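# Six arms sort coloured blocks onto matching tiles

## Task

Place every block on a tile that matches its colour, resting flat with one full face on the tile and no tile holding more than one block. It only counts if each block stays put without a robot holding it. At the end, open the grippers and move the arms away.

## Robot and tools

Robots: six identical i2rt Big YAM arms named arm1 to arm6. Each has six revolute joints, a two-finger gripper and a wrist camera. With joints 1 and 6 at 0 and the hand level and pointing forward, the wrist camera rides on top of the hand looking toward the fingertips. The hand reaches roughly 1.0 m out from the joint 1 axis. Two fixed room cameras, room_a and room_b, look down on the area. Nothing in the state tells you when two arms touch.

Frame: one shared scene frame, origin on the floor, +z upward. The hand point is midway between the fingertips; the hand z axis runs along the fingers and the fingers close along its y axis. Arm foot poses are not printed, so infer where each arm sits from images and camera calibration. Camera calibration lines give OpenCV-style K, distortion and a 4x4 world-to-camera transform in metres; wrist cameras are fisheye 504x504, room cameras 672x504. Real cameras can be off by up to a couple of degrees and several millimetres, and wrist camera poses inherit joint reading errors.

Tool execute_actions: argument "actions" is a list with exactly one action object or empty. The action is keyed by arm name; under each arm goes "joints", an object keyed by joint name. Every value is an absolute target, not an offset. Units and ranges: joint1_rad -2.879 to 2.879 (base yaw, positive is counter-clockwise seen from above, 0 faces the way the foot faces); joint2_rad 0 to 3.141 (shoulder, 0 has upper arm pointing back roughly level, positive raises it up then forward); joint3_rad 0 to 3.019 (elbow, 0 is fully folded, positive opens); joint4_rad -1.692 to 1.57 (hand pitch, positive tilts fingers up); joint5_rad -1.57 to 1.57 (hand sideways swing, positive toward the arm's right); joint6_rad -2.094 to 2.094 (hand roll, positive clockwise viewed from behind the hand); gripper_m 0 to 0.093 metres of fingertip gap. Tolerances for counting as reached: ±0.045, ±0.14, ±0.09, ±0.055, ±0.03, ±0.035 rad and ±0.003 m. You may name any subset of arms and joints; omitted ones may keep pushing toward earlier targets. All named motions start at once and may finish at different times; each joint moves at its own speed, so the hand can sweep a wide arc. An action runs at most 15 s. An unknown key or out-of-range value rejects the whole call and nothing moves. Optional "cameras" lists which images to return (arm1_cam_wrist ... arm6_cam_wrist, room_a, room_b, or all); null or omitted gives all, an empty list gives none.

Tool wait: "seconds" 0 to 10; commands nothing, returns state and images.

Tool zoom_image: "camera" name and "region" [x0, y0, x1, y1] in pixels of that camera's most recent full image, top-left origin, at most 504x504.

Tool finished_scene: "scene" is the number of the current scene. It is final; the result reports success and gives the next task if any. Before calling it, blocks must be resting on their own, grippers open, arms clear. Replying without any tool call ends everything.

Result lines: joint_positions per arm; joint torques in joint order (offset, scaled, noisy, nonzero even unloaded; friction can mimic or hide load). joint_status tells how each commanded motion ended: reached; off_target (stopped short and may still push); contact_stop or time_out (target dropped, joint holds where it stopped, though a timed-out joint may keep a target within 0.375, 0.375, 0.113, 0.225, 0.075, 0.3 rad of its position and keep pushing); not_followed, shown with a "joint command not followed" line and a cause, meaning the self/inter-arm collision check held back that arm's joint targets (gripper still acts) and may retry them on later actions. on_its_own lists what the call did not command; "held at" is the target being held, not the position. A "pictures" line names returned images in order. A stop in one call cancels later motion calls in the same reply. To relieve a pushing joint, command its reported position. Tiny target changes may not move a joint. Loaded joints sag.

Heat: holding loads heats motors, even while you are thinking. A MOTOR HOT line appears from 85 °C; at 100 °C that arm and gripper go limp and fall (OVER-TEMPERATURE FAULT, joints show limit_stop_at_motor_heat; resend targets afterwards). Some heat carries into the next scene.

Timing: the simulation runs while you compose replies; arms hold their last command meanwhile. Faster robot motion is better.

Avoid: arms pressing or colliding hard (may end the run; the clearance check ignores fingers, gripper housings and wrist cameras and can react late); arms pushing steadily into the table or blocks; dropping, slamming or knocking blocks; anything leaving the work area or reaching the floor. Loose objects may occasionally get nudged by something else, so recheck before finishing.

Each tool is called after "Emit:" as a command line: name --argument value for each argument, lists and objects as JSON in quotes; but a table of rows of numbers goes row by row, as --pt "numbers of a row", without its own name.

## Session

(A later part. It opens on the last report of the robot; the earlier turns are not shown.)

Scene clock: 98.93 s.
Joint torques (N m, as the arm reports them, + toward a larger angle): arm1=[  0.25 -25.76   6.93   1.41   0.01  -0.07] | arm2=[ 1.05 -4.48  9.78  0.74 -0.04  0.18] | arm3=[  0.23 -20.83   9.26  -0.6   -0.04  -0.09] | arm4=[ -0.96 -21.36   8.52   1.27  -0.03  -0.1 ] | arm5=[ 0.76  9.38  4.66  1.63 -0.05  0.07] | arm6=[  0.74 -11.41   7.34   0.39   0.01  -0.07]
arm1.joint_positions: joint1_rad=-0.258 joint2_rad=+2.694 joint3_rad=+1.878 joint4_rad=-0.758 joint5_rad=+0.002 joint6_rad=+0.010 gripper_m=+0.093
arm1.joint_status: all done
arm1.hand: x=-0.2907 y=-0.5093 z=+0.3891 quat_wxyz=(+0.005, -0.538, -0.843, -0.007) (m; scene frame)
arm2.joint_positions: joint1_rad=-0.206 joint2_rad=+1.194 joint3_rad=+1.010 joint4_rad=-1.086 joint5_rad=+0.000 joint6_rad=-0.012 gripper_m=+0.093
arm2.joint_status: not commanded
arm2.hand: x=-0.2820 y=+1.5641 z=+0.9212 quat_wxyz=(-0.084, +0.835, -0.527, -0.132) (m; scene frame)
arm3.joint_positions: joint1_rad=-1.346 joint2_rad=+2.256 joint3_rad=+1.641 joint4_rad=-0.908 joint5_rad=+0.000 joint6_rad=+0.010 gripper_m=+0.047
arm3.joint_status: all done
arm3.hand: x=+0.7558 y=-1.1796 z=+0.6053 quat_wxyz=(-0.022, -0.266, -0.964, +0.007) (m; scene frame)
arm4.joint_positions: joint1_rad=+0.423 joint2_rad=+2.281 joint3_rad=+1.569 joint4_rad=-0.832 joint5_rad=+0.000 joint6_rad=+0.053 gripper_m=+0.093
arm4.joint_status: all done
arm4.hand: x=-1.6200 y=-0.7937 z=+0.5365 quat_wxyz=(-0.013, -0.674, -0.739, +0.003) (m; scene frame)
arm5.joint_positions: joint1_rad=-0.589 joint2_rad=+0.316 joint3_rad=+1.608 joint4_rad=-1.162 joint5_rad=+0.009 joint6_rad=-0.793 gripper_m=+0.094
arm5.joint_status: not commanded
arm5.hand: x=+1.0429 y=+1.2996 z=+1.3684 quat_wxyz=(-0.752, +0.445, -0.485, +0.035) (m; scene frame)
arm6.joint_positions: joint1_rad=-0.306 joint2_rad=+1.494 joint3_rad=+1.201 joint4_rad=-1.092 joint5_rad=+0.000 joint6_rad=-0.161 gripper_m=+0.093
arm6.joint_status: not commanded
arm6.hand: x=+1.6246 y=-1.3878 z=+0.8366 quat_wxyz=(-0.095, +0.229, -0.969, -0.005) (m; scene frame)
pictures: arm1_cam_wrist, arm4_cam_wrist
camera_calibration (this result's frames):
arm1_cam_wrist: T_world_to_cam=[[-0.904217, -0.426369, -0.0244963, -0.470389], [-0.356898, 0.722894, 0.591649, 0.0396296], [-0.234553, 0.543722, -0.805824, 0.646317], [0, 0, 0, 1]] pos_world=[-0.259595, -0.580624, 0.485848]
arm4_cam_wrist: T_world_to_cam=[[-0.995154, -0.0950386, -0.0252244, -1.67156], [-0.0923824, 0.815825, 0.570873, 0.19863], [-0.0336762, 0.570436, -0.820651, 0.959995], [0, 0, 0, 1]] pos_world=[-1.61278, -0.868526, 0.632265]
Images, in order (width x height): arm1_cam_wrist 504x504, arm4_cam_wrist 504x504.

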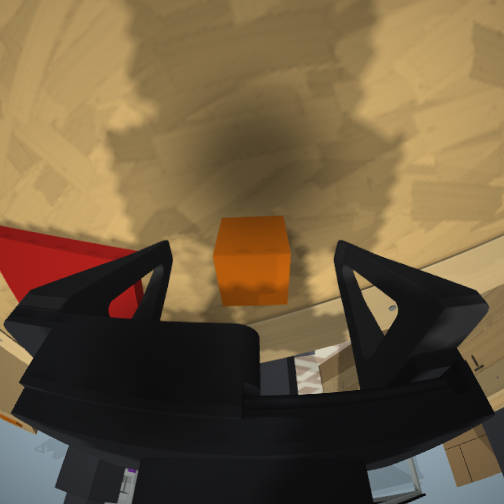

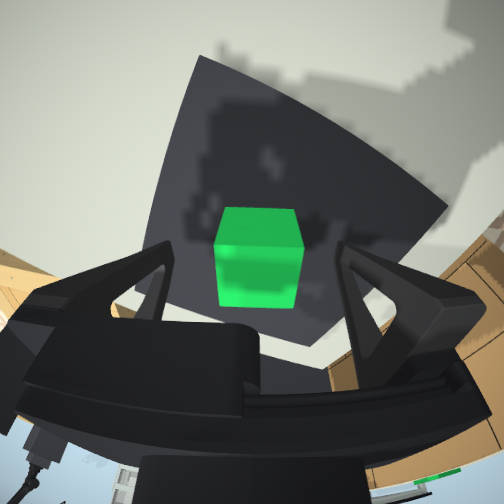

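Emit:
execute_actions --actions '[{"arm1":{"joints":{"gripper_m":0.015}},"arm4":{"joints":{"gripper_m":0.015}}}]' --cameras '[]'

Emit:
execute_actions --actions '[{"arm1":{"joints":{"joint2_rad":2.0,"joint3_rad":1.35,"joint4_rad":-0.9}},"arm3":{"joints":{"joint1_rad":-0.7}},"arm4":{"joints":{"joint2_rad":1.6,"joint3_rad":1.3,"joint4_rad":-1.2}}}]' --cameras '[]'

Emit:
execute_actions --actions '[{"arm1":{"joints":{"joint1_rad":2.42,"joint6_rad":0.71}},"arm3":{"joints":{"joint1_rad":1.48,"joint6_rad":0.6}},"arm4":{"joints":{"joint1_rad":-1.43,"joint6_rad":0}},"arm2":{"joints":{"joint1_rad":0.9}}}]' --cameras '["arm1_cam_wrist","arm3_cam_wrist","arm4_cam_wrist"]'

Scene clock: 103.37 s.
Joint torques (N m, as the arm reports them, + toward a larger angle): arm1=[  0.41 -25.79   6.87   1.31   0.02  -0.09] | arm2=[ 0.96 -4.33  9.74  0.73 -0.04  0.18] | arm3=[  0.25 -21.21   9.11  -0.65  -0.04  -0.08] | arm4=[ -0.96 -21.36   8.54   1.29  -0.04  -0.11] | arm5=[ 0.65  9.24  4.7   1.61 -0.04  0.07] | arm6=[  0.87 -11.45   7.39   0.2   -0.01  -0.07]
arm1.joint_positions: joint1_rad=-0.258 joint2_rad=+2.694 joint3_rad=+1.878 joint4_rad=-0.758 joint5_rad=+0.002 joint6_rad=+0.010 gripper_m=+0.031
arm1.joint_status: gripper_m off_target (ended at +0.031, target +0.015)
arm1.hand: x=-0.2906 y=-0.5094 z=+0.3891 quat_wxyz=(+0.005, -0.538, -0.843, -0.007) (m; scene frame)
arm2.joint_positions: joint1_rad=-0.206 joint2_rad=+1.194 joint3_rad=+1.010 joint4_rad=-1.086 joint5_rad=+0.000 joint6_rad=-0.012 gripper_m=+0.093
arm2.joint_status: not commanded
arm2.hand: x=-0.2820 y=+1.5641 z=+0.9212 quat_wxyz=(-0.084, +0.835, -0.527, -0.132) (m; scene frame)
arm3.joint_positions: joint1_rad=-1.346 joint2_rad=+2.256 joint3_rad=+1.641 joint4_rad=-0.908 joint5_rad=+0.000 joint6_rad=+0.010 gripper_m=+0.047
arm3.joint_status: not commanded
arm3.hand: x=+0.7558 y=-1.1796 z=+0.6053 quat_wxyz=(-0.022, -0.266, -0.964, +0.007) (m; scene frame)
arm4.joint_positions: joint1_rad=+0.423 joint2_rad=+2.281 joint3_rad=+1.569 joint4_rad=-0.832 joint5_rad=+0.000 joint6_rad=+0.053 gripper_m=+0.038
arm4.joint_status: gripper_m off_target (ended at +0.038, target +0.015)
arm4.hand: x=-1.6200 y=-0.7937 z=+0.5365 quat_wxyz=(-0.013, -0.674, -0.739, +0.003) (m; scene frame)
arm5.joint_positions: joint1_rad=-0.589 joint2_rad=+0.316 joint3_rad=+1.608 joint4_rad=-1.162 joint5_rad=+0.009 joint6_rad=-0.793 gripper_m=+0.094
arm5.joint_status: not commanded
arm5.hand: x=+1.0429 y=+1.2996 z=+1.3684 quat_wxyz=(-0.752, +0.445, -0.485, +0.035) (m; scene frame)
arm6.joint_positions: joint1_rad=-0.306 joint2_rad=+1.494 joint3_rad=+1.201 joint4_rad=-1.092 joint5_rad=+0.000 joint6_rad=-0.161 gripper_m=+0.093
arm6.joint_status: not commanded
arm6.hand: x=+1.6246 y=-1.3878 z=+0.8366 quat_wxyz=(-0.095, +0.229, -0.969, -0.005) (m; scene frame)
pictures: none
No camera images: the call's "cameras" was empty. Leave "cameras" out to get every camera's image.

Scene clock: 105.03 s.
Joint torques (N m, as the arm reports them, + toward a larger angle): arm1=[  0.27 -19.75   6.65   0.32   0.01  -0.07] | arm2=[ 0.98 -4.16  9.77  0.76 -0.04  0.18] | arm3=[ -0.12 -21.23   9.09  -0.64   0.04  -0.06] | arm4=[ -1.03 -15.51   9.69   0.59  -0.04  -0.12] | arm5=[ 0.76  9.14  4.67  1.63 -0.05  0.06] | arm6=[  0.85 -11.9    7.3    0.2    0.    -0.06]
arm1.joint_positions: joint1_rad=-0.258 joint2_rad=+1.975 joint3_rad=+1.354 joint4_rad=-0.888 joint5_rad=+0.002 joint6_rad=+0.010 gripper_m=+0.031
arm1.joint_status: all done
arm1.hand: x=-0.3318 y=-0.4277 z=+0.6652 quat_wxyz=(-0.022, -0.538, -0.842, +0.010) (m; scene frame)
arm2.joint_positions: joint1_rad=-0.206 joint2_rad=+1.194 joint3_rad=+1.010 joint4_rad=-1.086 joint5_rad=+0.000 joint6_rad=-0.012 gripper_m=+0.093
arm2.joint_status: not commanded
arm2.hand: x=-0.2820 y=+1.5641 z=+0.9212 quat_wxyz=(-0.084, +0.835, -0.527, -0.132) (m; scene frame)
arm3.joint_positions: joint1_rad=-0.707 joint2_rad=+2.256 joint3_rad=+1.641 joint4_rad=-0.908 joint5_rad=-0.002 joint6_rad=+0.007 gripper_m=+0.047
arm3.joint_status: all done
arm3.hand: x=+0.8395 y=-0.7877 z=+0.6040 quat_wxyz=(-0.022, +0.051, -0.998, -0.001) (m; scene frame)
arm4.joint_positions: joint1_rad=+0.423 joint2_rad=+1.606 joint3_rad=+1.285 joint4_rad=-1.191 joint5_rad=+0.000 joint6_rad=+0.053 gripper_m=+0.038
arm4.joint_status: all done
arm4.hand: x=-1.6428 y=-0.6605 z=+0.7995 quat_wxyz=(-0.026, -0.674, -0.738, +0.013) (m; scene frame)
arm5.joint_positions: joint1_rad=-0.589 joint2_rad=+0.316 joint3_rad=+1.608 joint4_rad=-1.162 joint5_rad=+0.009 joint6_rad=-0.793 gripper_m=+0.094
arm5.joint_status: not commanded
arm5.hand: x=+1.0429 y=+1.2996 z=+1.3684 quat_wxyz=(-0.752, +0.445, -0.485, +0.035) (m; scene frame)
arm6.joint_positions: joint1_rad=-0.306 joint2_rad=+1.494 joint3_rad=+1.201 joint4_rad=-1.092 joint5_rad=+0.000 joint6_rad=-0.161 gripper_m=+0.093
arm6.joint_status: not commanded
arm6.hand: x=+1.6246 y=-1.3878 z=+0.8366 quat_wxyz=(-0.095, +0.229, -0.969, -0.005) (m; scene frame)
pictures: none
No camera images: the call's "cameras" was empty. Leave "cameras" out to get every camera's image.

Scene clock: 107.40 s.
Joint torques (N m, as the arm reports them, + toward a larger angle): arm1=[  0.27 -19.66   6.77   0.34   0.2    0.19] | arm2=[ 0.98 -4.62  9.79  0.74 -0.02  0.17] | arm3=[ -1.19 -21.15   9.09  -0.65   0.02   0.12] | arm4=[ -1.28 -15.63   9.66   0.51  -0.01  -0.25] | arm5=[ 0.81  9.25  4.68  1.63 -0.06  0.07] | arm6=[  0.86 -11.42   7.3    0.26   0.01  -0.07]
arm1.joint_positions: joint1_rad=+2.428 joint2_rad=+1.976 joint3_rad=+1.354 joint4_rad=-0.888 joint5_rad=-0.001 joint6_rad=+0.697 gripper_m=+0.031
arm1.joint_status: all done
arm1.hand: x=-0.5639 y=+0.6358 z=+0.6801 quat_wxyz=(-0.016, +0.417, -0.908, -0.034) (m; scene frame)
arm2.joint_positions: joint1_rad=+0.893 joint2_rad=+1.194 joint3_rad=+1.010 joint4_rad=-1.086 joint5_rad=+0.000 joint6_rad=-0.012 gripper_m=+0.093
arm2.joint_status: all done
arm2.hand: x=-0.5108 y=+1.2220 z=+0.9189 quat_wxyz=(-0.010, +0.988, -0.012, -0.154) (m; scene frame)
arm3.joint_positions: joint1_rad=+1.488 joint2_rad=+2.256 joint3_rad=+1.641 joint4_rad=-0.908 joint5_rad=-0.001 joint6_rad=+0.590 gripper_m=+0.047
arm3.joint_status: all done
arm3.hand: x=-0.2208 y=-0.3835 z=+0.6056 quat_wxyz=(-0.001, +0.756, -0.654, -0.024) (m; scene frame)
arm4.joint_positions: joint1_rad=-1.436 joint2_rad=+1.607 joint3_rad=+1.285 joint4_rad=-1.191 joint5_rad=+0.000 joint6_rad=+0.007 gripper_m=+0.038
arm4.joint_status: all done
arm4.hand: x=-2.1866 y=-0.1166 z=+0.7948 quat_wxyz=(+0.004, -0.997, +0.075, +0.023) (m; scene frame)
arm5.joint_positions: joint1_rad=-0.589 joint2_rad=+0.316 joint3_rad=+1.608 joint4_rad=-1.162 joint5_rad=+0.009 joint6_rad=-0.793 gripper_m=+0.094
arm5.joint_status: not commanded
arm5.hand: x=+1.0429 y=+1.2996 z=+1.3684 quat_wxyz=(-0.752, +0.445, -0.485, +0.035) (m; scene frame)
arm6.joint_positions: joint1_rad=-0.306 joint2_rad=+1.494 joint3_rad=+1.201 joint4_rad=-1.092 joint5_rad=+0.000 joint6_rad=-0.161 gripper_m=+0.093
arm6.joint_status: not commanded
arm6.hand: x=+1.6246 y=-1.3878 z=+0.8366 quat_wxyz=(-0.095, +0.229, -0.969, -0.005) (m; scene frame)
pictures: arm1_cam_wrist, arm3_cam_wrist, arm4_cam_wrist
camera_calibration (this result's frames):
arm1_cam_wrist: T_world_to_cam=[[0.76369, -0.642189, -0.066109, 0.883942], [-0.518524, -0.671165, 0.529784, -0.220518], [-0.384592, -0.370312, -0.845552, 0.717646], [0, 0, 0, 1]] pos_world=[-0.5134, 0.685407, 0.78207]
arm3_cam_wrist: T_world_to_cam=[[0.985794, 0.163359, -0.039031, 0.30343], [0.157354, -0.817013, 0.554734, -0.611673], [0.0587321, -0.552995, -0.831112, 0.426495], [0, 0, 0, 1]] pos_world=[-0.22792, -0.313463, 0.705624]
arm4_cam_wrist: T_world_to_cam=[[0.146634, 0.989164, -0.00727821, 0.444235], [0.825941, -0.118382, 0.551187, 1.36112], [0.544353, -0.0868341, -0.83435, 1.9649], [0, 0, 0, 1]] pos_world=[-2.25894, -0.10767, 0.892413]
Images, in order (width x height): arm1_cam_wrist 504x504, arm3_cam_wrist 504x504, arm4_cam_wrist 504x504.

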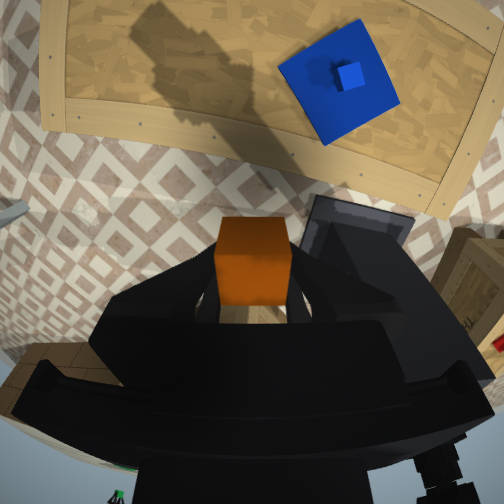

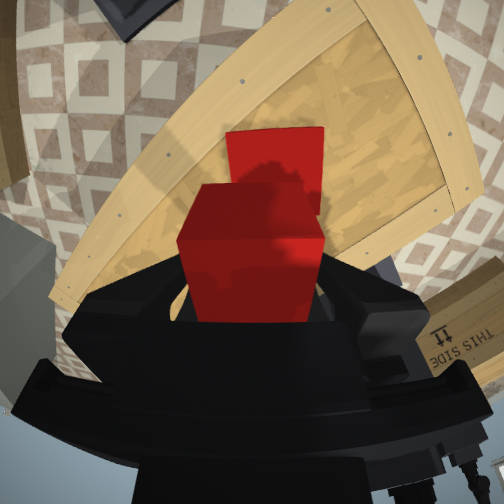

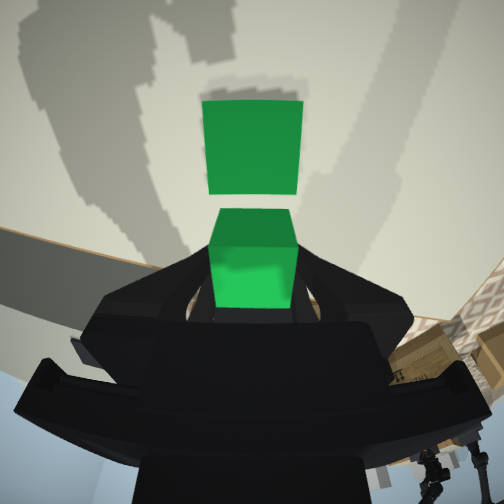

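Emit:
execute_actions --actions '[{"arm1":{"joints":{"joint1_rad":2.335,"joint2_rad":2.67,"joint3_rad":2.01,"joint4_rad":-0.86,"joint6_rad":0.6}},"arm3":{"joints":{"joint1_rad":1.465,"joint2_rad":2.525,"joint3_rad":1.685,"joint4_rad":-0.69}},"arm4":{"joints":{"joint2_rad":1.825,"joint3_rad":1.26,"joint4_rad":-0.97}}}]' --cameras '["arm1_cam_wrist","arm3_cam_wrist","arm4_cam_wrist"]'

Scene clock: 113.27 s.
Joint torques (N m, as the arm reports them, + toward a larger angle): arm1=[  1.65 -29.43   9.3    1.09   0.15  -0.11] | arm2=[ 1.   -4.6   9.73  0.72 -0.02  0.18] | arm3=[ -1.57 -23.99   7.49   0.24   0.11   0.12] | arm4=[ -1.46 -18.52   8.57   1.21  -0.01  -0.25] | arm5=[ 0.77  9.3   4.67  1.66 -0.05  0.07] | arm6=[  0.83 -11.38   7.36   0.25  -0.01  -0.07]
arm1.joint_positions: joint1_rad=+2.326 joint2_rad=+2.670 joint3_rad=+1.970 joint4_rad=-0.871 joint5_rad=+0.000 joint6_rad=+0.613 gripper_m=+0.031
arm1.joint_status: all done
arm1.hand: x=-0.4928 y=+0.7584 z=+0.4485 quat_wxyz=(-0.004, +0.410, -0.912, -0.007) (m; scene frame)
arm2.joint_positions: joint1_rad=+0.893 joint2_rad=+1.194 joint3_rad=+1.010 joint4_rad=-1.086 joint5_rad=+0.000 joint6_rad=-0.012 gripper_m=+0.093
arm2.joint_status: not commanded
arm2.hand: x=-0.5108 y=+1.2220 z=+0.9189 quat_wxyz=(-0.010, +0.988, -0.012, -0.154) (m; scene frame)
arm3.joint_positions: joint1_rad=+1.474 joint2_rad=+2.562 joint3_rad=+1.665 joint4_rad=-0.704 joint5_rad=-0.003 joint6_rad=+0.591 gripper_m=+0.047
arm3.joint_status: all done
arm3.hand: x=-0.1944 y=-0.4015 z=+0.4275 quat_wxyz=(+0.005, +0.751, -0.660, +0.015) (m; scene frame)
arm4.joint_positions: joint1_rad=-1.436 joint2_rad=+1.842 joint3_rad=+1.244 joint4_rad=-0.982 joint5_rad=+0.000 joint6_rad=+0.007 gripper_m=+0.038
arm4.joint_status: all done
arm4.hand: x=-2.2069 y=-0.1129 z=+0.6707 quat_wxyz=(+0.002, -0.997, +0.075, -0.010) (m; scene frame)
arm5.joint_positions: joint1_rad=-0.589 joint2_rad=+0.316 joint3_rad=+1.608 joint4_rad=-1.162 joint5_rad=+0.009 joint6_rad=-0.793 gripper_m=+0.094
arm5.joint_status: not commanded
arm5.hand: x=+1.0429 y=+1.2996 z=+1.3684 quat_wxyz=(-0.752, +0.445, -0.485, +0.035) (m; scene frame)
arm6.joint_positions: joint1_rad=-0.306 joint2_rad=+1.494 joint3_rad=+1.201 joint4_rad=-1.092 joint5_rad=+0.000 joint6_rad=-0.161 gripper_m=+0.093
arm6.joint_status: not commanded
arm6.hand: x=+1.6246 y=-1.3878 z=+0.8366 quat_wxyz=(-0.095, +0.229, -0.969, -0.005) (m; scene frame)
pictures: arm1_cam_wrist, arm3_cam_wrist, arm4_cam_wrist
camera_calibration (this result's frames):
arm1_cam_wrist: T_world_to_cam=[[0.752434, -0.658095, -0.0274356, 0.882211], [-0.529578, -0.629211, 0.568894, -0.0334552], [-0.391649, -0.413526, -0.821953, 0.613255], [0, 0, 0, 1]] pos_world=[-0.441342, 0.813126, 0.547303]
arm3_cam_wrist: T_world_to_cam=[[0.989123, 0.147087, 0.0014281, 0.250134], [0.115775, -0.784469, 0.609265, -0.550102], [0.0907353, -0.602473, -0.792965, 0.236971], [0, 0, 0, 1]] pos_world=[-0.205227, -0.325562, 0.52271]
arm4_cam_wrist: T_world_to_cam=[[0.147465, 0.989045, -0.0066121, 0.444039], [0.787407, -0.11335, 0.605923, 1.32565], [0.598536, -0.0945589, -0.795496, 1.96535], [0, 0, 0, 1]] pos_world=[-2.28564, -0.10307, 0.763117]
Images, in order (width x height): arm1_cam_wrist 504x504, arm3_cam_wrist 504x504, arm4_cam_wrist 504x504.

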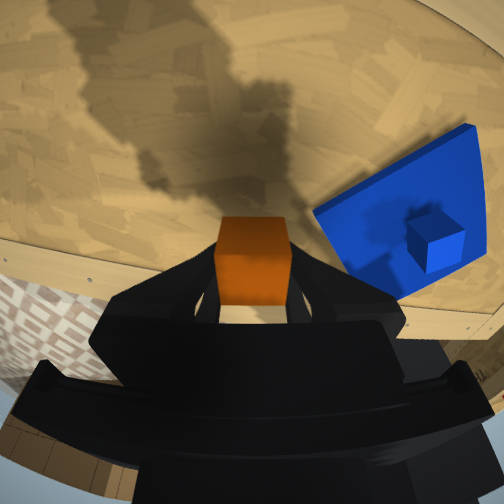

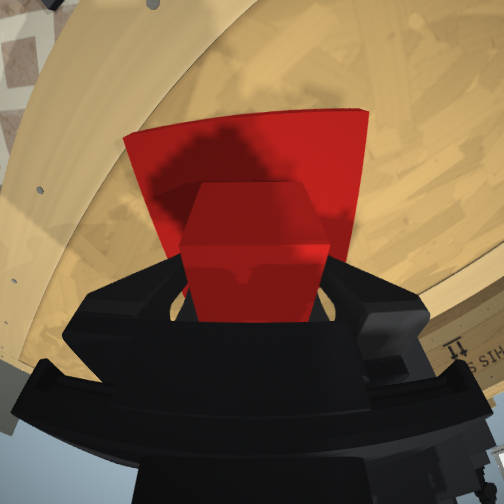

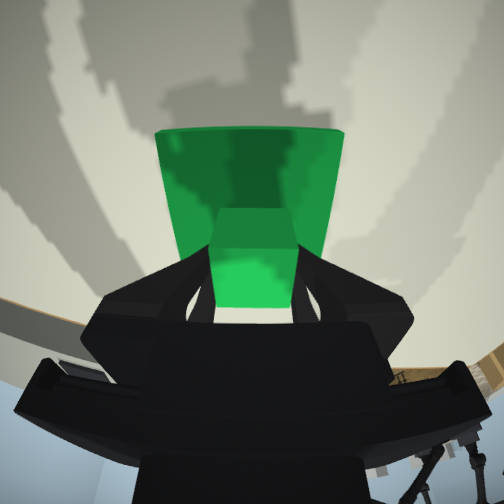

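Emit:
execute_actions --actions '[{"arm1":{"joints":{"joint1_rad":2.36,"joint2_rad":2.785,"joint3_rad":2.07,"joint4_rad":-0.815}},"arm3":{"joints":{"joint2_rad":2.6,"joint4_rad":-0.655}},"arm4":{"joints":{"joint2_rad":1.885,"joint4_rad":-0.925}}}]' --cameras '[]'

Emit:
execute_actions --actions '[{"arm1":{"joints":{"joint2_rad":2.83}},"arm3":{"joints":{"joint2_rad":2.63}},"arm4":{"joints":{"joint2_rad":1.915}}}]' --cameras '["arm1_cam_wrist","arm3_cam_wrist","arm4_cam_wrist"]'

Scene clock: 117.13 s.
Joint torques (N m, as the arm reports them, + toward a larger angle): arm1=[  1.93 -28.77   8.42   1.13   0.16  -0.11] | arm2=[ 0.98 -4.43  9.75  0.72 -0.02  0.17] | arm3=[ -1.43 -19.45   7.51   0.27   0.1    0.11] | arm4=[ -1.32 -16.22   8.45   1.18  -0.03  -0.25] | arm5=[ 0.77  9.21  4.64  1.64 -0.05  0.06] | arm6=[  1.15 -11.44   7.38   0.18   0.    -0.09]
arm1.joint_positions: joint1_rad=+2.355 joint2_rad=+2.767 joint3_rad=+2.041 joint4_rad=-0.828 joint5_rad=+0.000 joint6_rad=+0.612 gripper_m=+0.031
arm1.joint_status: all done
arm1.hand: x=-0.5113 y=+0.7676 z=+0.4047 quat_wxyz=(-0.008, +0.423, -0.906, -0.014) (m; scene frame)
arm2.joint_positions: joint1_rad=+0.893 joint2_rad=+1.194 joint3_rad=+1.010 joint4_rad=-1.086 joint5_rad=+0.000 joint6_rad=-0.012 gripper_m=+0.093
arm2.joint_status: not commanded
arm2.hand: x=-0.5108 y=+1.2220 z=+0.9189 quat_wxyz=(-0.010, +0.988, -0.012, -0.154) (m; scene frame)
arm3.joint_positions: joint1_rad=+1.474 joint2_rad=+2.577 joint3_rad=+1.665 joint4_rad=-0.668 joint5_rad=-0.003 joint6_rad=+0.591 gripper_m=+0.047
arm3.joint_status: all done
arm3.hand: x=-0.1963 y=-0.3994 z=+0.4185 quat_wxyz=(+0.004, +0.751, -0.660, +0.005) (m; scene frame)
arm4.joint_positions: joint1_rad=-1.436 joint2_rad=+1.868 joint3_rad=+1.245 joint4_rad=-0.936 joint5_rad=+0.000 joint6_rad=+0.007 gripper_m=+0.038
arm4.joint_status: all done
arm4.hand: x=-2.2153 y=-0.1115 z=+0.6584 quat_wxyz=(+0.003, -0.997, +0.075, +0.000) (m; scene frame)
arm5.joint_positions: joint1_rad=-0.589 joint2_rad=+0.316 joint3_rad=+1.608 joint4_rad=-1.162 joint5_rad=+0.009 joint6_rad=-0.793 gripper_m=+0.094
arm5.joint_status: not commanded
arm5.hand: x=+1.0429 y=+1.2996 z=+1.3684 quat_wxyz=(-0.752, +0.445, -0.485, +0.035) (m; scene frame)
arm6.joint_positions: joint1_rad=-0.306 joint2_rad=+1.494 joint3_rad=+1.201 joint4_rad=-1.092 joint5_rad=+0.000 joint6_rad=-0.161 gripper_m=+0.093
arm6.joint_status: not commanded
arm6.hand: x=+1.6246 y=-1.3878 z=+0.8366 quat_wxyz=(-0.095, +0.229, -0.969, -0.005) (m; scene frame)
pictures: none
No camera images: the call's "cameras" was empty. Leave "cameras" out to get every camera's image.

Scene clock: 117.87 s.
Joint torques (N m, as the arm reports them, + toward a larger angle): arm1=[  1.44 -26.11   8.24   1.11   0.14  -0.11] | arm2=[ 0.89 -4.38  9.72  0.71 -0.01  0.19] | arm3=[ -1.55 -17.3    7.53   0.28   0.1    0.11] | arm4=[ -1.28 -14.09   8.39   1.23  -0.02  -0.25] | arm5=[ 0.81  9.3   4.68  1.65 -0.04  0.06] | arm6=[  0.8  -11.26   7.29   0.34   0.01  -0.08]
arm1.joint_positions: joint1_rad=+2.355 joint2_rad=+2.791 joint3_rad=+2.041 joint4_rad=-0.827 joint5_rad=+0.000 joint6_rad=+0.612 gripper_m=+0.031
arm1.joint_status: all done
arm1.hand: x=-0.5121 y=+0.7576 z=+0.3886 quat_wxyz=(-0.002, +0.423, -0.906, -0.004) (m; scene frame)
arm2.joint_positions: joint1_rad=+0.893 joint2_rad=+1.194 joint3_rad=+1.010 joint4_rad=-1.086 joint5_rad=+0.000 joint6_rad=-0.012 gripper_m=+0.093
arm2.joint_status: not commanded
arm2.hand: x=-0.5108 y=+1.2220 z=+0.9189 quat_wxyz=(-0.010, +0.988, -0.012, -0.154) (m; scene frame)
arm3.joint_positions: joint1_rad=+1.474 joint2_rad=+2.577 joint3_rad=+1.665 joint4_rad=-0.668 joint5_rad=-0.003 joint6_rad=+0.591 gripper_m=+0.047
arm3.joint_status: all done
arm3.hand: x=-0.1962 y=-0.3995 z=+0.4183 quat_wxyz=(+0.004, +0.751, -0.660, +0.005) (m; scene frame)
arm4.joint_positions: joint1_rad=-1.436 joint2_rad=+1.869 joint3_rad=+1.245 joint4_rad=-0.936 joint5_rad=+0.000 joint6_rad=+0.007 gripper_m=+0.038
arm4.joint_status: all done
arm4.hand: x=-2.2152 y=-0.1115 z=+0.6580 quat_wxyz=(+0.003, -0.997, +0.075, +0.000) (m; scene frame)
arm5.joint_positions: joint1_rad=-0.589 joint2_rad=+0.316 joint3_rad=+1.608 joint4_rad=-1.162 joint5_rad=+0.009 joint6_rad=-0.793 gripper_m=+0.094
arm5.joint_status: not commanded
arm5.hand: x=+1.0429 y=+1.2996 z=+1.3684 quat_wxyz=(-0.752, +0.445, -0.485, +0.035) (m; scene frame)
arm6.joint_positions: joint1_rad=-0.306 joint2_rad=+1.494 joint3_rad=+1.201 joint4_rad=-1.092 joint5_rad=+0.000 joint6_rad=-0.161 gripper_m=+0.093
arm6.joint_status: not commanded
arm6.hand: x=+1.6246 y=-1.3878 z=+0.8366 quat_wxyz=(-0.095, +0.229, -0.969, -0.005) (m; scene frame)
pictures: arm1_cam_wrist, arm3_cam_wrist, arm4_cam_wrist
camera_calibration (this result's frames):
arm1_cam_wrist: T_world_to_cam=[[0.770947, -0.636469, -0.0234037, 0.886191], [-0.511288, -0.640391, 0.573136, 0.00603649], [-0.379771, -0.429891, -0.819126, 0.573574], [0, 0, 0, 1]] pos_world=[-0.462293, 0.814473, 0.48711]
arm3_cam_wrist: T_world_to_cam=[[0.989077, 0.147078, -0.0097202, 0.256304], [0.123893, -0.793811, 0.595411, -0.539079], [0.0798558, -0.590112, -0.803362, 0.238275], [0, 0, 0, 1]] pos_world=[-0.205744, -0.325014, 0.514886]
arm4_cam_wrist: T_world_to_cam=[[0.147227, 0.989083, -0.0063206, 0.443144], [0.799127, -0.115181, 0.590025, 1.37618], [0.582855, -0.0919185, -0.807361, 1.93368], [0, 0, 0, 1]] pos_world=[-2.29204, -0.102054, 0.752002]
Images, in order (width x height): arm1_cam_wrist 504x504, arm3_cam_wrist 504x504, arm4_cam_wrist 504x504.

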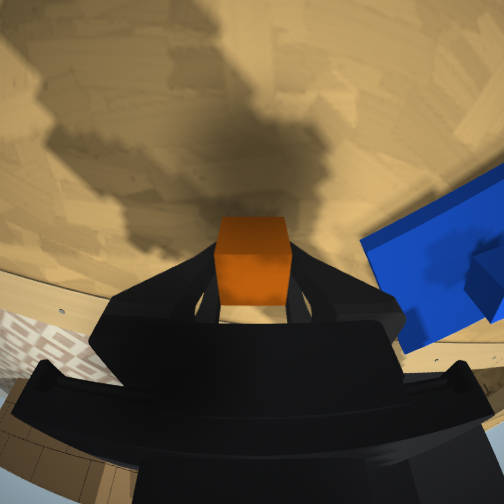

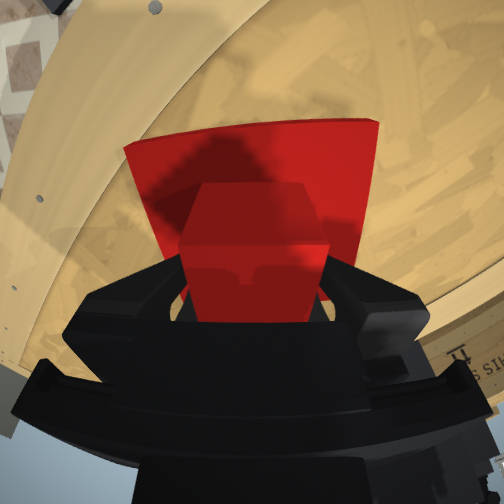

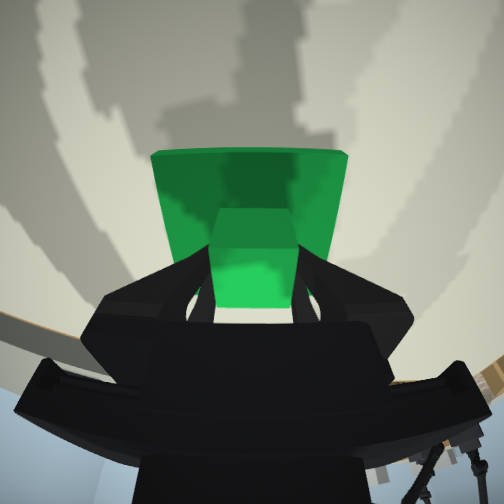

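Emit:
execute_actions --actions '[{"arm1":{"joints":{"joint2_rad":2.79,"gripper_m":0.08}},"arm3":{"joints":{"joint2_rad":2.575,"gripper_m":0.093}},"arm4":{"joints":{"joint2_rad":1.865,"gripper_m":0.093}}}]' --cameras '[]'

Emit:
execute_actions --actions '[{"arm1":{"joints":{"joint2_rad":1.0,"joint3_rad":0.9,"joint4_rad":-1.3}},"arm3":{"joints":{"joint2_rad":1.0,"joint3_rad":1.0,"joint4_rad":-1.3}},"arm4":{"joints":{"joint2_rad":1.2,"joint4_rad":-1.3}}}]' --cameras '[]'

Emit:
execute_actions --actions '[{"arm2":{"joints":{"joint1_rad":1.772,"joint2_rad":2.535,"joint3_rad":1.625,"joint4_rad":-0.61,"gripper_m":0.085}}}]' --cameras '["arm2_cam_wrist","arm3_cam_wrist","arm4_cam_wrist"]'

Scene clock: 122.93 s.
Joint torques (N m, as the arm reports them, + toward a larger angle): arm1=[  1.39 -29.74   8.13   1.08   0.14  -0.11] | arm2=[ 0.98 -4.38  9.8   0.73 -0.02  0.2 ] | arm3=[ -1.18 -21.05   7.45   0.21   0.1    0.11] | arm4=[ -1.55 -17.56   8.42   1.14  -0.02  -0.25] | arm5=[ 0.66  9.26  4.65  1.63 -0.04  0.06] | arm6=[  0.89 -11.43   7.23   0.2    0.    -0.08]
arm1.joint_positions: joint1_rad=+2.355 joint2_rad=+2.791 joint3_rad=+2.041 joint4_rad=-0.827 joint5_rad=+0.000 joint6_rad=+0.612 gripper_m=+0.080
arm1.joint_status: all done
arm1.hand: x=-0.5121 y=+0.7576 z=+0.3886 quat_wxyz=(-0.002, +0.423, -0.906, -0.004) (m; scene frame)
arm2.joint_positions: joint1_rad=+0.893 joint2_rad=+1.194 joint3_rad=+1.010 joint4_rad=-1.086 joint5_rad=+0.000 joint6_rad=-0.012 gripper_m=+0.093
arm2.joint_status: not commanded
arm2.hand: x=-0.5108 y=+1.2220 z=+0.9189 quat_wxyz=(-0.010, +0.988, -0.012, -0.154) (m; scene frame)
arm3.joint_positions: joint1_rad=+1.474 joint2_rad=+2.578 joint3_rad=+1.665 joint4_rad=-0.667 joint5_rad=-0.003 joint6_rad=+0.591 gripper_m=+0.093
arm3.joint_status: all done
arm3.hand: x=-0.1964 y=-0.3992 z=+0.4182 quat_wxyz=(+0.004, +0.751, -0.660, +0.004) (m; scene frame)
arm4.joint_positions: joint1_rad=-1.436 joint2_rad=+1.868 joint3_rad=+1.245 joint4_rad=-0.935 joint5_rad=+0.000 joint6_rad=+0.007 gripper_m=+0.093
arm4.joint_status: all done
arm4.hand: x=-2.2155 y=-0.1115 z=+0.6584 quat_wxyz=(+0.003, -0.997, +0.075, +0.000) (m; scene frame)
arm5.joint_positions: joint1_rad=-0.589 joint2_rad=+0.316 joint3_rad=+1.608 joint4_rad=-1.162 joint5_rad=+0.009 joint6_rad=-0.793 gripper_m=+0.094
arm5.joint_status: not commanded
arm5.hand: x=+1.0429 y=+1.2996 z=+1.3684 quat_wxyz=(-0.752, +0.445, -0.485, +0.035) (m; scene frame)
arm6.joint_positions: joint1_rad=-0.306 joint2_rad=+1.494 joint3_rad=+1.201 joint4_rad=-1.092 joint5_rad=+0.000 joint6_rad=-0.161 gripper_m=+0.093
arm6.joint_status: not commanded
arm6.hand: x=+1.6246 y=-1.3878 z=+0.8366 quat_wxyz=(-0.095, +0.229, -0.969, -0.005) (m; scene frame)
pictures: none
No camera images: the call's "cameras" was empty. Leave "cameras" out to get every camera's image.

Scene clock: 124.90 s.
Joint torques (N m, as the arm reports them, + toward a larger angle): arm1=[ 1.32 -5.05  8.08  0.53  0.15 -0.11] | arm2=[ 0.91 -4.44  9.79  0.75 -0.01  0.18] | arm3=[-1.54 -5.37 10.21 -0.23  0.1   0.09] | arm4=[-1.26 -9.99 10.63  0.97 -0.02 -0.25] | arm5=[ 0.8   9.34  4.68  1.63 -0.05  0.07] | arm6=[  0.93 -11.45   7.32   0.25   0.01  -0.06]
arm1.joint_positions: joint1_rad=+2.355 joint2_rad=+0.994 joint3_rad=+0.909 joint4_rad=-1.286 joint5_rad=+0.000 joint6_rad=+0.611 gripper_m=+0.080
arm1.joint_status: all done
arm1.hand: x=-0.5451 y=+0.3743 z=+0.9042 quat_wxyz=(-0.053, +0.421, -0.901, -0.093) (m; scene frame)
arm2.joint_positions: joint1_rad=+0.893 joint2_rad=+1.194 joint3_rad=+1.010 joint4_rad=-1.086 joint5_rad=+0.000 joint6_rad=-0.012 gripper_m=+0.093
arm2.joint_status: not commanded
arm2.hand: x=-0.5108 y=+1.2220 z=+0.9189 quat_wxyz=(-0.010, +0.988, -0.012, -0.154) (m; scene frame)
arm3.joint_positions: joint1_rad=+1.474 joint2_rad=+0.997 joint3_rad=+0.999 joint4_rad=-1.288 joint5_rad=-0.003 joint6_rad=+0.591 gripper_m=+0.093
arm3.joint_status: all done
arm3.hand: x=-0.0071 y=-0.6125 z=+0.9410 quat_wxyz=(-0.015, +0.743, -0.654, -0.141) (m; scene frame)
arm4.joint_positions: joint1_rad=-1.436 joint2_rad=+1.199 joint3_rad=+1.245 joint4_rad=-1.291 joint5_rad=+0.000 joint6_rad=+0.007 gripper_m=+0.093
arm4.joint_status: all done
arm4.hand: x=-2.1169 y=-0.1273 z=+0.9478 quat_wxyz=(+0.014, -0.985, +0.074, +0.156) (m; scene frame)
arm5.joint_positions: joint1_rad=-0.589 joint2_rad=+0.316 joint3_rad=+1.608 joint4_rad=-1.162 joint5_rad=+0.009 joint6_rad=-0.793 gripper_m=+0.094
arm5.joint_status: not commanded
arm5.hand: x=+1.0429 y=+1.2996 z=+1.3684 quat_wxyz=(-0.752, +0.445, -0.485, +0.035) (m; scene frame)
arm6.joint_positions: joint1_rad=-0.306 joint2_rad=+1.494 joint3_rad=+1.201 joint4_rad=-1.092 joint5_rad=+0.000 joint6_rad=-0.161 gripper_m=+0.093
arm6.joint_status: not commanded
arm6.hand: x=+1.6246 y=-1.3878 z=+0.8366 quat_wxyz=(-0.095, +0.229, -0.969, -0.005) (m; scene frame)
pictures: none
No camera images: the call's "cameras" was empty. Leave "cameras" out to get every camera's image.

Scene clock: 126.77 s.
Joint torques (N m, as the arm reports them, + toward a larger angle): arm1=[ 1.53 -5.38  8.07  0.56  0.14 -0.12] | arm2=[  0.33 -17.58   7.93   0.63   0.04   0.18] | arm3=[-1.61 -5.48 10.24 -0.24  0.1   0.09] | arm4=[-1.49 -9.91 10.64  0.98 -0.03 -0.24] | arm5=[ 0.79  9.4   4.67  1.66 -0.04  0.07] | arm6=[  1.14 -11.09   7.3    0.29   0.01  -0.1 ]
arm1.joint_positions: joint1_rad=+2.355 joint2_rad=+0.994 joint3_rad=+0.909 joint4_rad=-1.286 joint5_rad=+0.000 joint6_rad=+0.611 gripper_m=+0.080
arm1.joint_status: not commanded
arm1.hand: x=-0.5451 y=+0.3743 z=+0.9042 quat_wxyz=(-0.053, +0.421, -0.901, -0.093) (m; scene frame)
arm2.joint_positions: joint1_rad=+1.775 joint2_rad=+2.549 joint3_rad=+1.607 joint4_rad=-0.607 joint5_rad=-0.002 joint6_rad=-0.012 gripper_m=+0.085
arm2.joint_status: all done
arm2.hand: x=-0.5229 y=+0.7617 z=+0.4412 quat_wxyz=(-0.002, +0.910, +0.415, -0.011) (m; scene frame)
arm3.joint_positions: joint1_rad=+1.474 joint2_rad=+0.997 joint3_rad=+0.999 joint4_rad=-1.288 joint5_rad=-0.003 joint6_rad=+0.591 gripper_m=+0.093
arm3.joint_status: not commanded
arm3.hand: x=-0.0071 y=-0.6125 z=+0.9410 quat_wxyz=(-0.015, +0.743, -0.654, -0.141) (m; scene frame)
arm4.joint_positions: joint1_rad=-1.436 joint2_rad=+1.199 joint3_rad=+1.245 joint4_rad=-1.291 joint5_rad=+0.000 joint6_rad=+0.007 gripper_m=+0.093
arm4.joint_status: not commanded
arm4.hand: x=-2.1169 y=-0.1273 z=+0.9478 quat_wxyz=(+0.014, -0.985, +0.074, +0.156) (m; scene frame)
arm5.joint_positions: joint1_rad=-0.589 joint2_rad=+0.316 joint3_rad=+1.608 joint4_rad=-1.162 joint5_rad=+0.009 joint6_rad=-0.793 gripper_m=+0.094
arm5.joint_status: not commanded
arm5.hand: x=+1.0429 y=+1.2996 z=+1.3684 quat_wxyz=(-0.752, +0.445, -0.485, +0.035) (m; scene frame)
arm6.joint_positions: joint1_rad=-0.306 joint2_rad=+1.494 joint3_rad=+1.201 joint4_rad=-1.092 joint5_rad=+0.000 joint6_rad=-0.161 gripper_m=+0.093
arm6.joint_status: not commanded
arm6.hand: x=+1.6246 y=-1.3878 z=+0.8366 quat_wxyz=(-0.095, +0.229, -0.969, -0.005) (m; scene frame)
pictures: arm2_cam_wrist, arm3_cam_wrist, arm4_cam_wrist
camera_calibration (this result's frames):
arm2_cam_wrist: T_world_to_cam=[[-0.751423, 0.659659, 0.0146285, -0.903284], [0.550149, 0.614131, 0.565844, -0.422713], [0.36428, 0.433236, -0.824382, 0.353412], [0, 0, 0, 1]] pos_world=[-0.574935, 0.702349, 0.54375]
arm3_cam_wrist: T_world_to_cam=[[0.972019, 0.16569, -0.166509, 0.26449], [0.217626, -0.902013, 0.372842, -0.898958], [-0.0884169, -0.398646, -0.912833, 0.736489], [0, 0, 0, 1]] pos_world=[0.00366462, -0.561097, 1.0515]
arm4_cam_wrist: T_world_to_cam=[[0.143406, 0.989638, -0.00710686, 0.438853], [0.940625, -0.134064, 0.31185, 1.68561], [0.307666, -0.0514062, -0.950105, 1.66682], [0, 0, 0, 1]] pos_world=[-2.16129, -0.12264, 1.06112]
Images, in order (width x height): arm2_cam_wrist 504x504, arm3_cam_wrist 504x504, arm4_cam_wrist 504x504.

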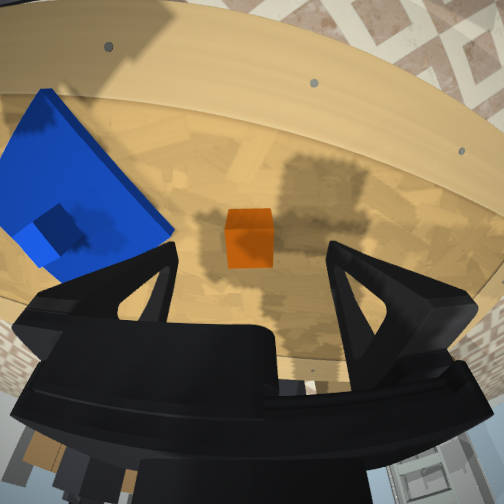

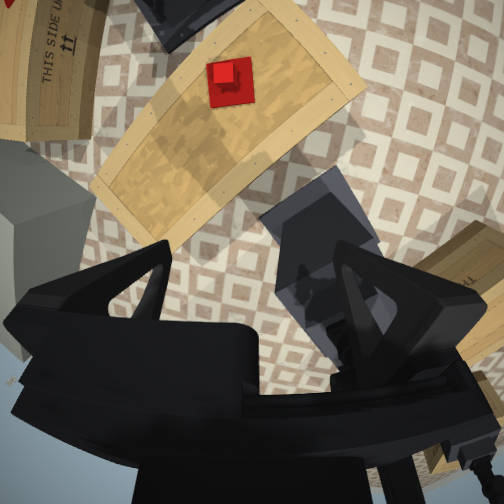

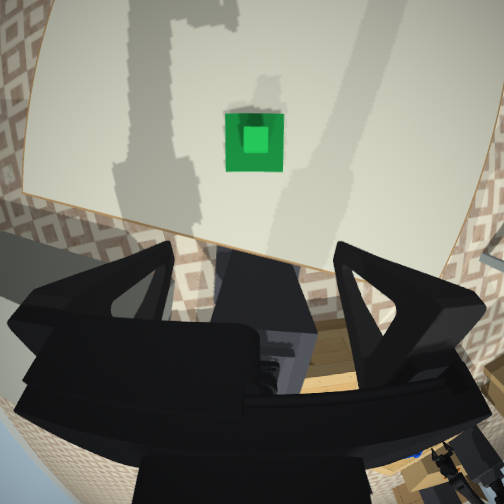

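Emit:
execute_actions --actions '[{"arm2":{"joints":{"joint2_rad":2.635,"joint4_rad":-0.525,"gripper_m":0.07}}}]' --cameras '["arm2_cam_wrist"]'

Scene clock: 129.43 s.
Joint torques (N m, as the arm reports them, + toward a larger angle): arm1=[ 1.46 -5.38  8.12  0.5   0.14 -0.11] | arm2=[ -0.04 -15.79   7.42   1.16   0.03   0.17] | arm3=[-1.61 -5.34 10.23 -0.23  0.1   0.09] | arm4=[ -1.33 -10.11  10.62   1.02  -0.02  -0.25] | arm5=[ 0.71  9.38  4.69  1.62 -0.05  0.07] | arm6=[  0.88 -11.45   7.34   0.27   0.04  -0.08]
arm1.joint_positions: joint1_rad=+2.355 joint2_rad=+0.994 joint3_rad=+0.909 joint4_rad=-1.286 joint5_rad=+0.000 joint6_rad=+0.611 gripper_m=+0.080
arm1.joint_status: not commanded
arm1.hand: x=-0.5451 y=+0.3743 z=+0.9042 quat_wxyz=(-0.053, +0.421, -0.901, -0.093) (m; scene frame)
arm2.joint_positions: joint1_rad=+1.775 joint2_rad=+2.624 joint3_rad=+1.607 joint4_rad=-0.537 joint5_rad=-0.002 joint6_rad=-0.012 gripper_m=+0.070
arm2.joint_status: all done
arm2.hand: x=-0.5137 y=+0.7730 z=+0.3984 quat_wxyz=(-0.003, +0.910, +0.415, -0.008) (m; scene frame)
arm3.joint_positions: joint1_rad=+1.474 joint2_rad=+0.997 joint3_rad=+0.999 joint4_rad=-1.288 joint5_rad=-0.003 joint6_rad=+0.591 gripper_m=+0.093
arm3.joint_status: not commanded
arm3.hand: x=-0.0071 y=-0.6125 z=+0.9410 quat_wxyz=(-0.015, +0.743, -0.654, -0.141) (m; scene frame)
arm4.joint_positions: joint1_rad=-1.436 joint2_rad=+1.199 joint3_rad=+1.245 joint4_rad=-1.291 joint5_rad=+0.000 joint6_rad=+0.007 gripper_m=+0.093
arm4.joint_status: not commanded
arm4.hand: x=-2.1169 y=-0.1273 z=+0.9478 quat_wxyz=(+0.014, -0.985, +0.074, +0.156) (m; scene frame)
arm5.joint_positions: joint1_rad=-0.589 joint2_rad=+0.316 joint3_rad=+1.608 joint4_rad=-1.162 joint5_rad=+0.009 joint6_rad=-0.793 gripper_m=+0.094
arm5.joint_status: not commanded
arm5.hand: x=+1.0429 y=+1.2996 z=+1.3684 quat_wxyz=(-0.752, +0.445, -0.485, +0.035) (m; scene frame)
arm6.joint_positions: joint1_rad=-0.306 joint2_rad=+1.494 joint3_rad=+1.201 joint4_rad=-1.092 joint5_rad=+0.000 joint6_rad=-0.161 gripper_m=+0.093
arm6.joint_status: not commanded
arm6.hand: x=+1.6246 y=-1.3878 z=+0.8366 quat_wxyz=(-0.095, +0.229, -0.969, -0.005) (m; scene frame)
pictures: arm2_cam_wrist
camera_calibration (this result's frames):
arm2_cam_wrist: T_world_to_cam=[[-0.751423, 0.65966, 0.0145932, -0.903177], [0.548321, 0.611988, 0.569926, -0.411389], [0.367026, 0.436257, -0.821567, 0.307814], [0, 0, 0, 1]] pos_world=[-0.56607, 0.713269, 0.500531]
Images, in order (width x height): arm2_cam_wrist 504x504.

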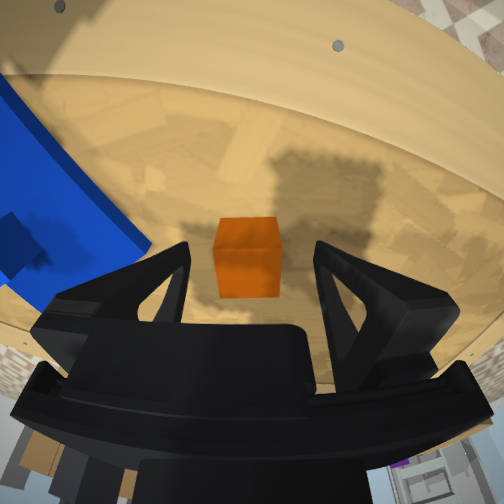

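Emit:
execute_actions --actions '[{"arm2":{"joints":{"joint2_rad":2.66}}}]' --cameras '[]'

Emit:
execute_actions --actions '[{"arm2":{"joints":{"gripper_m":0.015}}}]' --cameras '[]'

Emit:
execute_actions --actions '[{"arm2":{"joints":{"joint2_rad":2.3,"joint3_rad":1.52,"joint4_rad":-0.78}}}]' --cameras '["arm2_cam_wrist"]'

Emit:
execute_actions --actions '[{"arm2":{"joints":{"joint1_rad":-2.165}}}]' --cameras '["arm2_cam_wrist"]'

Scene clock: 133.73 s.
Joint torques (N m, as the arm reports them, + toward a larger angle): arm1=[ 1.37 -5.43  8.05  0.52  0.14 -0.11] | arm2=[  0.03 -14.3    7.44   1.13   0.04   0.17] | arm3=[-1.6  -5.34 10.25 -0.24  0.1   0.1 ] | arm4=[ -1.37 -10.08  10.63   0.92  -0.02  -0.25] | arm5=[ 0.8   9.24  4.66  1.64 -0.05  0.08] | arm6=[  0.74 -11.2    7.31   0.24   0.02  -0.08]
arm1.joint_positions: joint1_rad=+2.355 joint2_rad=+0.994 joint3_rad=+0.909 joint4_rad=-1.286 joint5_rad=+0.000 joint6_rad=+0.611 gripper_m=+0.080
arm1.joint_status: not commanded
arm1.hand: x=-0.5451 y=+0.3743 z=+0.9042 quat_wxyz=(-0.053, +0.421, -0.901, -0.093) (m; scene frame)
arm2.joint_positions: joint1_rad=+1.775 joint2_rad=+2.632 joint3_rad=+1.607 joint4_rad=-0.537 joint5_rad=-0.002 joint6_rad=-0.012 gripper_m=+0.070
arm2.joint_status: all done
arm2.hand: x=-0.5115 y=+0.7756 z=+0.3941 quat_wxyz=(-0.005, +0.910, +0.415, -0.005) (m; scene frame)
arm3.joint_positions: joint1_rad=+1.474 joint2_rad=+0.997 joint3_rad=+0.999 joint4_rad=-1.288 joint5_rad=-0.003 joint6_rad=+0.591 gripper_m=+0.093
arm3.joint_status: not commanded
arm3.hand: x=-0.0071 y=-0.6125 z=+0.9410 quat_wxyz=(-0.015, +0.743, -0.654, -0.141) (m; scene frame)
arm4.joint_positions: joint1_rad=-1.436 joint2_rad=+1.199 joint3_rad=+1.245 joint4_rad=-1.291 joint5_rad=+0.000 joint6_rad=+0.007 gripper_m=+0.093
arm4.joint_status: not commanded
arm4.hand: x=-2.1169 y=-0.1273 z=+0.9478 quat_wxyz=(+0.014, -0.985, +0.074, +0.156) (m; scene frame)
arm5.joint_positions: joint1_rad=-0.589 joint2_rad=+0.316 joint3_rad=+1.608 joint4_rad=-1.162 joint5_rad=+0.009 joint6_rad=-0.793 gripper_m=+0.094
arm5.joint_status: not commanded
arm5.hand: x=+1.0429 y=+1.2996 z=+1.3684 quat_wxyz=(-0.752, +0.445, -0.485, +0.035) (m; scene frame)
arm6.joint_positions: joint1_rad=-0.306 joint2_rad=+1.494 joint3_rad=+1.201 joint4_rad=-1.092 joint5_rad=+0.000 joint6_rad=-0.161 gripper_m=+0.093
arm6.joint_status: not commanded
arm6.hand: x=+1.6246 y=-1.3878 z=+0.8366 quat_wxyz=(-0.095, +0.229, -0.969, -0.005) (m; scene frame)
pictures: none
No camera images: the call's "cameras" was empty. Leave "cameras" out to get every camera's image.

Scene clock: 134.33 s.
Joint torques (N m, as the arm reports them, + toward a larger angle): arm1=[ 1.43 -5.44  8.04  0.47  0.14 -0.12] | arm2=[  0.04 -14.4    7.35   1.17   0.03   0.18] | arm3=[-1.55 -5.42 10.22 -0.21  0.1   0.09] | arm4=[ -1.45 -10.12  10.61   0.97  -0.02  -0.26] | arm5=[ 0.63  9.28  4.67  1.63 -0.05  0.08] | arm6=[  1.   -11.25   7.38   0.29   0.01  -0.08]
arm1.joint_positions: joint1_rad=+2.355 joint2_rad=+0.994 joint3_rad=+0.909 joint4_rad=-1.286 joint5_rad=+0.000 joint6_rad=+0.611 gripper_m=+0.080
arm1.joint_status: not commanded
arm1.hand: x=-0.5451 y=+0.3743 z=+0.9042 quat_wxyz=(-0.053, +0.421, -0.901, -0.093) (m; scene frame)
arm2.joint_positions: joint1_rad=+1.775 joint2_rad=+2.632 joint3_rad=+1.607 joint4_rad=-0.537 joint5_rad=-0.001 joint6_rad=-0.012 gripper_m=+0.031
arm2.joint_status: gripper_m off_target (ended at +0.031, target +0.015)
arm2.hand: x=-0.5115 y=+0.7756 z=+0.3941 quat_wxyz=(-0.005, +0.910, +0.415, -0.005) (m; scene frame)
arm3.joint_positions: joint1_rad=+1.474 joint2_rad=+0.997 joint3_rad=+0.999 joint4_rad=-1.288 joint5_rad=-0.003 joint6_rad=+0.591 gripper_m=+0.093
arm3.joint_status: not commanded
arm3.hand: x=-0.0071 y=-0.6125 z=+0.9410 quat_wxyz=(-0.015, +0.743, -0.654, -0.141) (m; scene frame)
arm4.joint_positions: joint1_rad=-1.436 joint2_rad=+1.199 joint3_rad=+1.245 joint4_rad=-1.291 joint5_rad=+0.000 joint6_rad=+0.007 gripper_m=+0.093
arm4.joint_status: not commanded
arm4.hand: x=-2.1169 y=-0.1273 z=+0.9478 quat_wxyz=(+0.014, -0.985, +0.074, +0.156) (m; scene frame)
arm5.joint_positions: joint1_rad=-0.589 joint2_rad=+0.316 joint3_rad=+1.608 joint4_rad=-1.162 joint5_rad=+0.009 joint6_rad=-0.793 gripper_m=+0.094
arm5.joint_status: not commanded
arm5.hand: x=+1.0429 y=+1.2996 z=+1.3684 quat_wxyz=(-0.752, +0.445, -0.485, +0.035) (m; scene frame)
arm6.joint_positions: joint1_rad=-0.306 joint2_rad=+1.494 joint3_rad=+1.201 joint4_rad=-1.092 joint5_rad=+0.000 joint6_rad=-0.161 gripper_m=+0.093
arm6.joint_status: not commanded
arm6.hand: x=+1.6246 y=-1.3878 z=+0.8366 quat_wxyz=(-0.095, +0.229, -0.969, -0.005) (m; scene frame)
pictures: none
No camera images: the call's "cameras" was empty. Leave "cameras" out to get every camera's image.

Scene clock: 135.77 s.
Joint torques (N m, as the arm reports them, + toward a larger angle): arm1=[ 1.5  -5.38  8.06  0.54  0.15 -0.12] | arm2=[  0.13 -15.     8.14   0.48   0.02   0.18] | arm3=[-1.59 -5.42 10.23 -0.23  0.1   0.09] | arm4=[-1.34 -9.97 10.55  1.01 -0.02 -0.25] | arm5=[ 0.74  9.28  4.68  1.66 -0.03  0.07] | arm6=[  1.06 -10.87   7.28   0.27  -0.02  -0.08]
arm1.joint_positions: joint1_rad=+2.355 joint2_rad=+0.994 joint3_rad=+0.909 joint4_rad=-1.286 joint5_rad=+0.000 joint6_rad=+0.611 gripper_m=+0.080
arm1.joint_status: not commanded
arm1.hand: x=-0.5451 y=+0.3743 z=+0.9042 quat_wxyz=(-0.053, +0.421, -0.901, -0.093) (m; scene frame)
arm2.joint_positions: joint1_rad=+1.775 joint2_rad=+2.282 joint3_rad=+1.515 joint4_rad=-0.769 joint5_rad=-0.001 joint6_rad=-0.012 gripper_m=+0.031
arm2.joint_status: all done
arm2.hand: x=-0.5219 y=+0.7600 z=+0.5725 quat_wxyz=(+0.000, +0.910, +0.415, -0.017) (m; scene frame)
arm3.joint_positions: joint1_rad=+1.474 joint2_rad=+0.997 joint3_rad=+0.999 joint4_rad=-1.288 joint5_rad=-0.003 joint6_rad=+0.591 gripper_m=+0.093
arm3.joint_status: not commanded
arm3.hand: x=-0.0071 y=-0.6125 z=+0.9410 quat_wxyz=(-0.015, +0.743, -0.654, -0.141) (m; scene frame)
arm4.joint_positions: joint1_rad=-1.436 joint2_rad=+1.199 joint3_rad=+1.245 joint4_rad=-1.291 joint5_rad=+0.000 joint6_rad=+0.007 gripper_m=+0.093
arm4.joint_status: not commanded
arm4.hand: x=-2.1169 y=-0.1273 z=+0.9478 quat_wxyz=(+0.014, -0.985, +0.074, +0.156) (m; scene frame)
arm5.joint_positions: joint1_rad=-0.589 joint2_rad=+0.316 joint3_rad=+1.608 joint4_rad=-1.162 joint5_rad=+0.009 joint6_rad=-0.793 gripper_m=+0.094
arm5.joint_status: not commanded
arm5.hand: x=+1.0429 y=+1.2996 z=+1.3684 quat_wxyz=(-0.752, +0.445, -0.485, +0.035) (m; scene frame)
arm6.joint_positions: joint1_rad=-0.306 joint2_rad=+1.494 joint3_rad=+1.201 joint4_rad=-1.092 joint5_rad=+0.000 joint6_rad=-0.161 gripper_m=+0.093
arm6.joint_status: not commanded
arm6.hand: x=+1.6246 y=-1.3878 z=+0.8366 quat_wxyz=(-0.095, +0.229, -0.969, -0.005) (m; scene frame)
pictures: arm2_cam_wrist
camera_calibration (this result's frames):
arm2_cam_wrist: T_world_to_cam=[[-0.751412, 0.659661, 0.0150995, -0.903587], [0.554892, 0.619357, 0.55542, -0.492091], [0.357037, 0.425728, -0.831433, 0.467988], [0, 0, 0, 1]] pos_world=[-0.572998, 0.701605, 0.676061]
Images, in order (width x height): arm2_cam_wrist 504x504.

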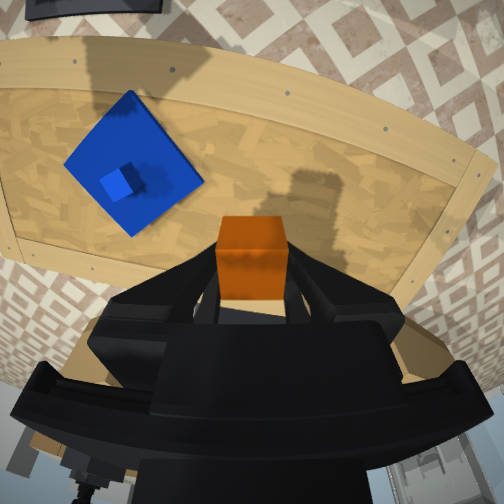

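Scene clock: 138.80 s.
Joint torques (N m, as the arm reports them, + toward a larger angle): arm1=[ 1.48 -5.43  8.05  0.51  0.14 -0.11] | arm2=[  1.89 -14.53   8.07   0.34  -0.09   0.17] | arm3=[-1.54 -5.39 10.22 -0.22  0.1   0.09] | arm4=[ -1.46 -10.12  10.6    0.99  -0.02  -0.25] | arm5=[ 0.76  9.24  4.68  1.62 -0.04  0.07] | arm6=[  0.8  -11.68   7.27   0.22   0.03  -0.09]
arm1.joint_positions: joint1_rad=+2.355 joint2_rad=+0.994 joint3_rad=+0.909 joint4_rad=-1.286 joint5_rad=+0.000 joint6_rad=+0.611 gripper_m=+0.080
arm1.joint_status: not commanded
arm1.hand: x=-0.5451 y=+0.3743 z=+0.9042 quat_wxyz=(-0.053, +0.421, -0.901, -0.093) (m; scene frame)
arm2.joint_positions: joint1_rad=-2.177 joint2_rad=+2.282 joint3_rad=+1.515 joint4_rad=-0.769 joint5_rad=+0.001 joint6_rad=-0.012 gripper_m=+0.031
arm2.joint_status: all done
arm2.hand: x=+0.4832 y=+1.2296 z=+0.5697 quat_wxyz=(-0.013, +0.022, -1.000, -0.006) (m; scene frame)
arm3.joint_positions: joint1_rad=+1.474 joint2_rad=+0.997 joint3_rad=+0.999 joint4_rad=-1.288 joint5_rad=-0.003 joint6_rad=+0.591 gripper_m=+0.093
arm3.joint_status: not commanded
arm3.hand: x=-0.0071 y=-0.6125 z=+0.9410 quat_wxyz=(-0.015, +0.743, -0.654, -0.141) (m; scene frame)
arm4.joint_positions: joint1_rad=-1.436 joint2_rad=+1.199 joint3_rad=+1.245 joint4_rad=-1.291 joint5_rad=+0.000 joint6_rad=+0.007 gripper_m=+0.093
arm4.joint_status: not commanded
arm4.hand: x=-2.1169 y=-0.1273 z=+0.9478 quat_wxyz=(+0.014, -0.985, +0.074, +0.156) (m; scene frame)
arm5.joint_positions: joint1_rad=-0.589 joint2_rad=+0.316 joint3_rad=+1.608 joint4_rad=-1.162 joint5_rad=+0.009 joint6_rad=-0.793 gripper_m=+0.094
arm5.joint_status: not commanded
arm5.hand: x=+1.0429 y=+1.2996 z=+1.3684 quat_wxyz=(-0.752, +0.445, -0.485, +0.035) (m; scene frame)
arm6.joint_positions: joint1_rad=-0.306 joint2_rad=+1.494 joint3_rad=+1.201 joint4_rad=-1.092 joint5_rad=+0.000 joint6_rad=-0.161 gripper_m=+0.093
arm6.joint_status: not commanded
arm6.hand: x=+1.6246 y=-1.3878 z=+0.8366 quat_wxyz=(-0.095, +0.229, -0.969, -0.005) (m; scene frame)
pictures: arm2_cam_wrist
camera_calibration (this result's frames):
arm2_cam_wrist: T_world_to_cam=[[0.0392932, -0.999178, -0.00998059, 1.21388], [-0.828142, -0.0381531, 0.559219, 0.135552], [-0.55914, -0.0137081, -0.82896, 0.888478], [0, 0, 0, 1]] pos_world=[0.561343, 1.23023, 0.672825]
Images, in order (width x height): arm2_cam_wrist 504x504.

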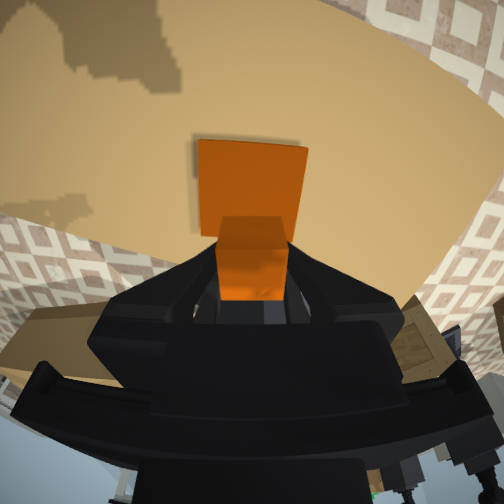

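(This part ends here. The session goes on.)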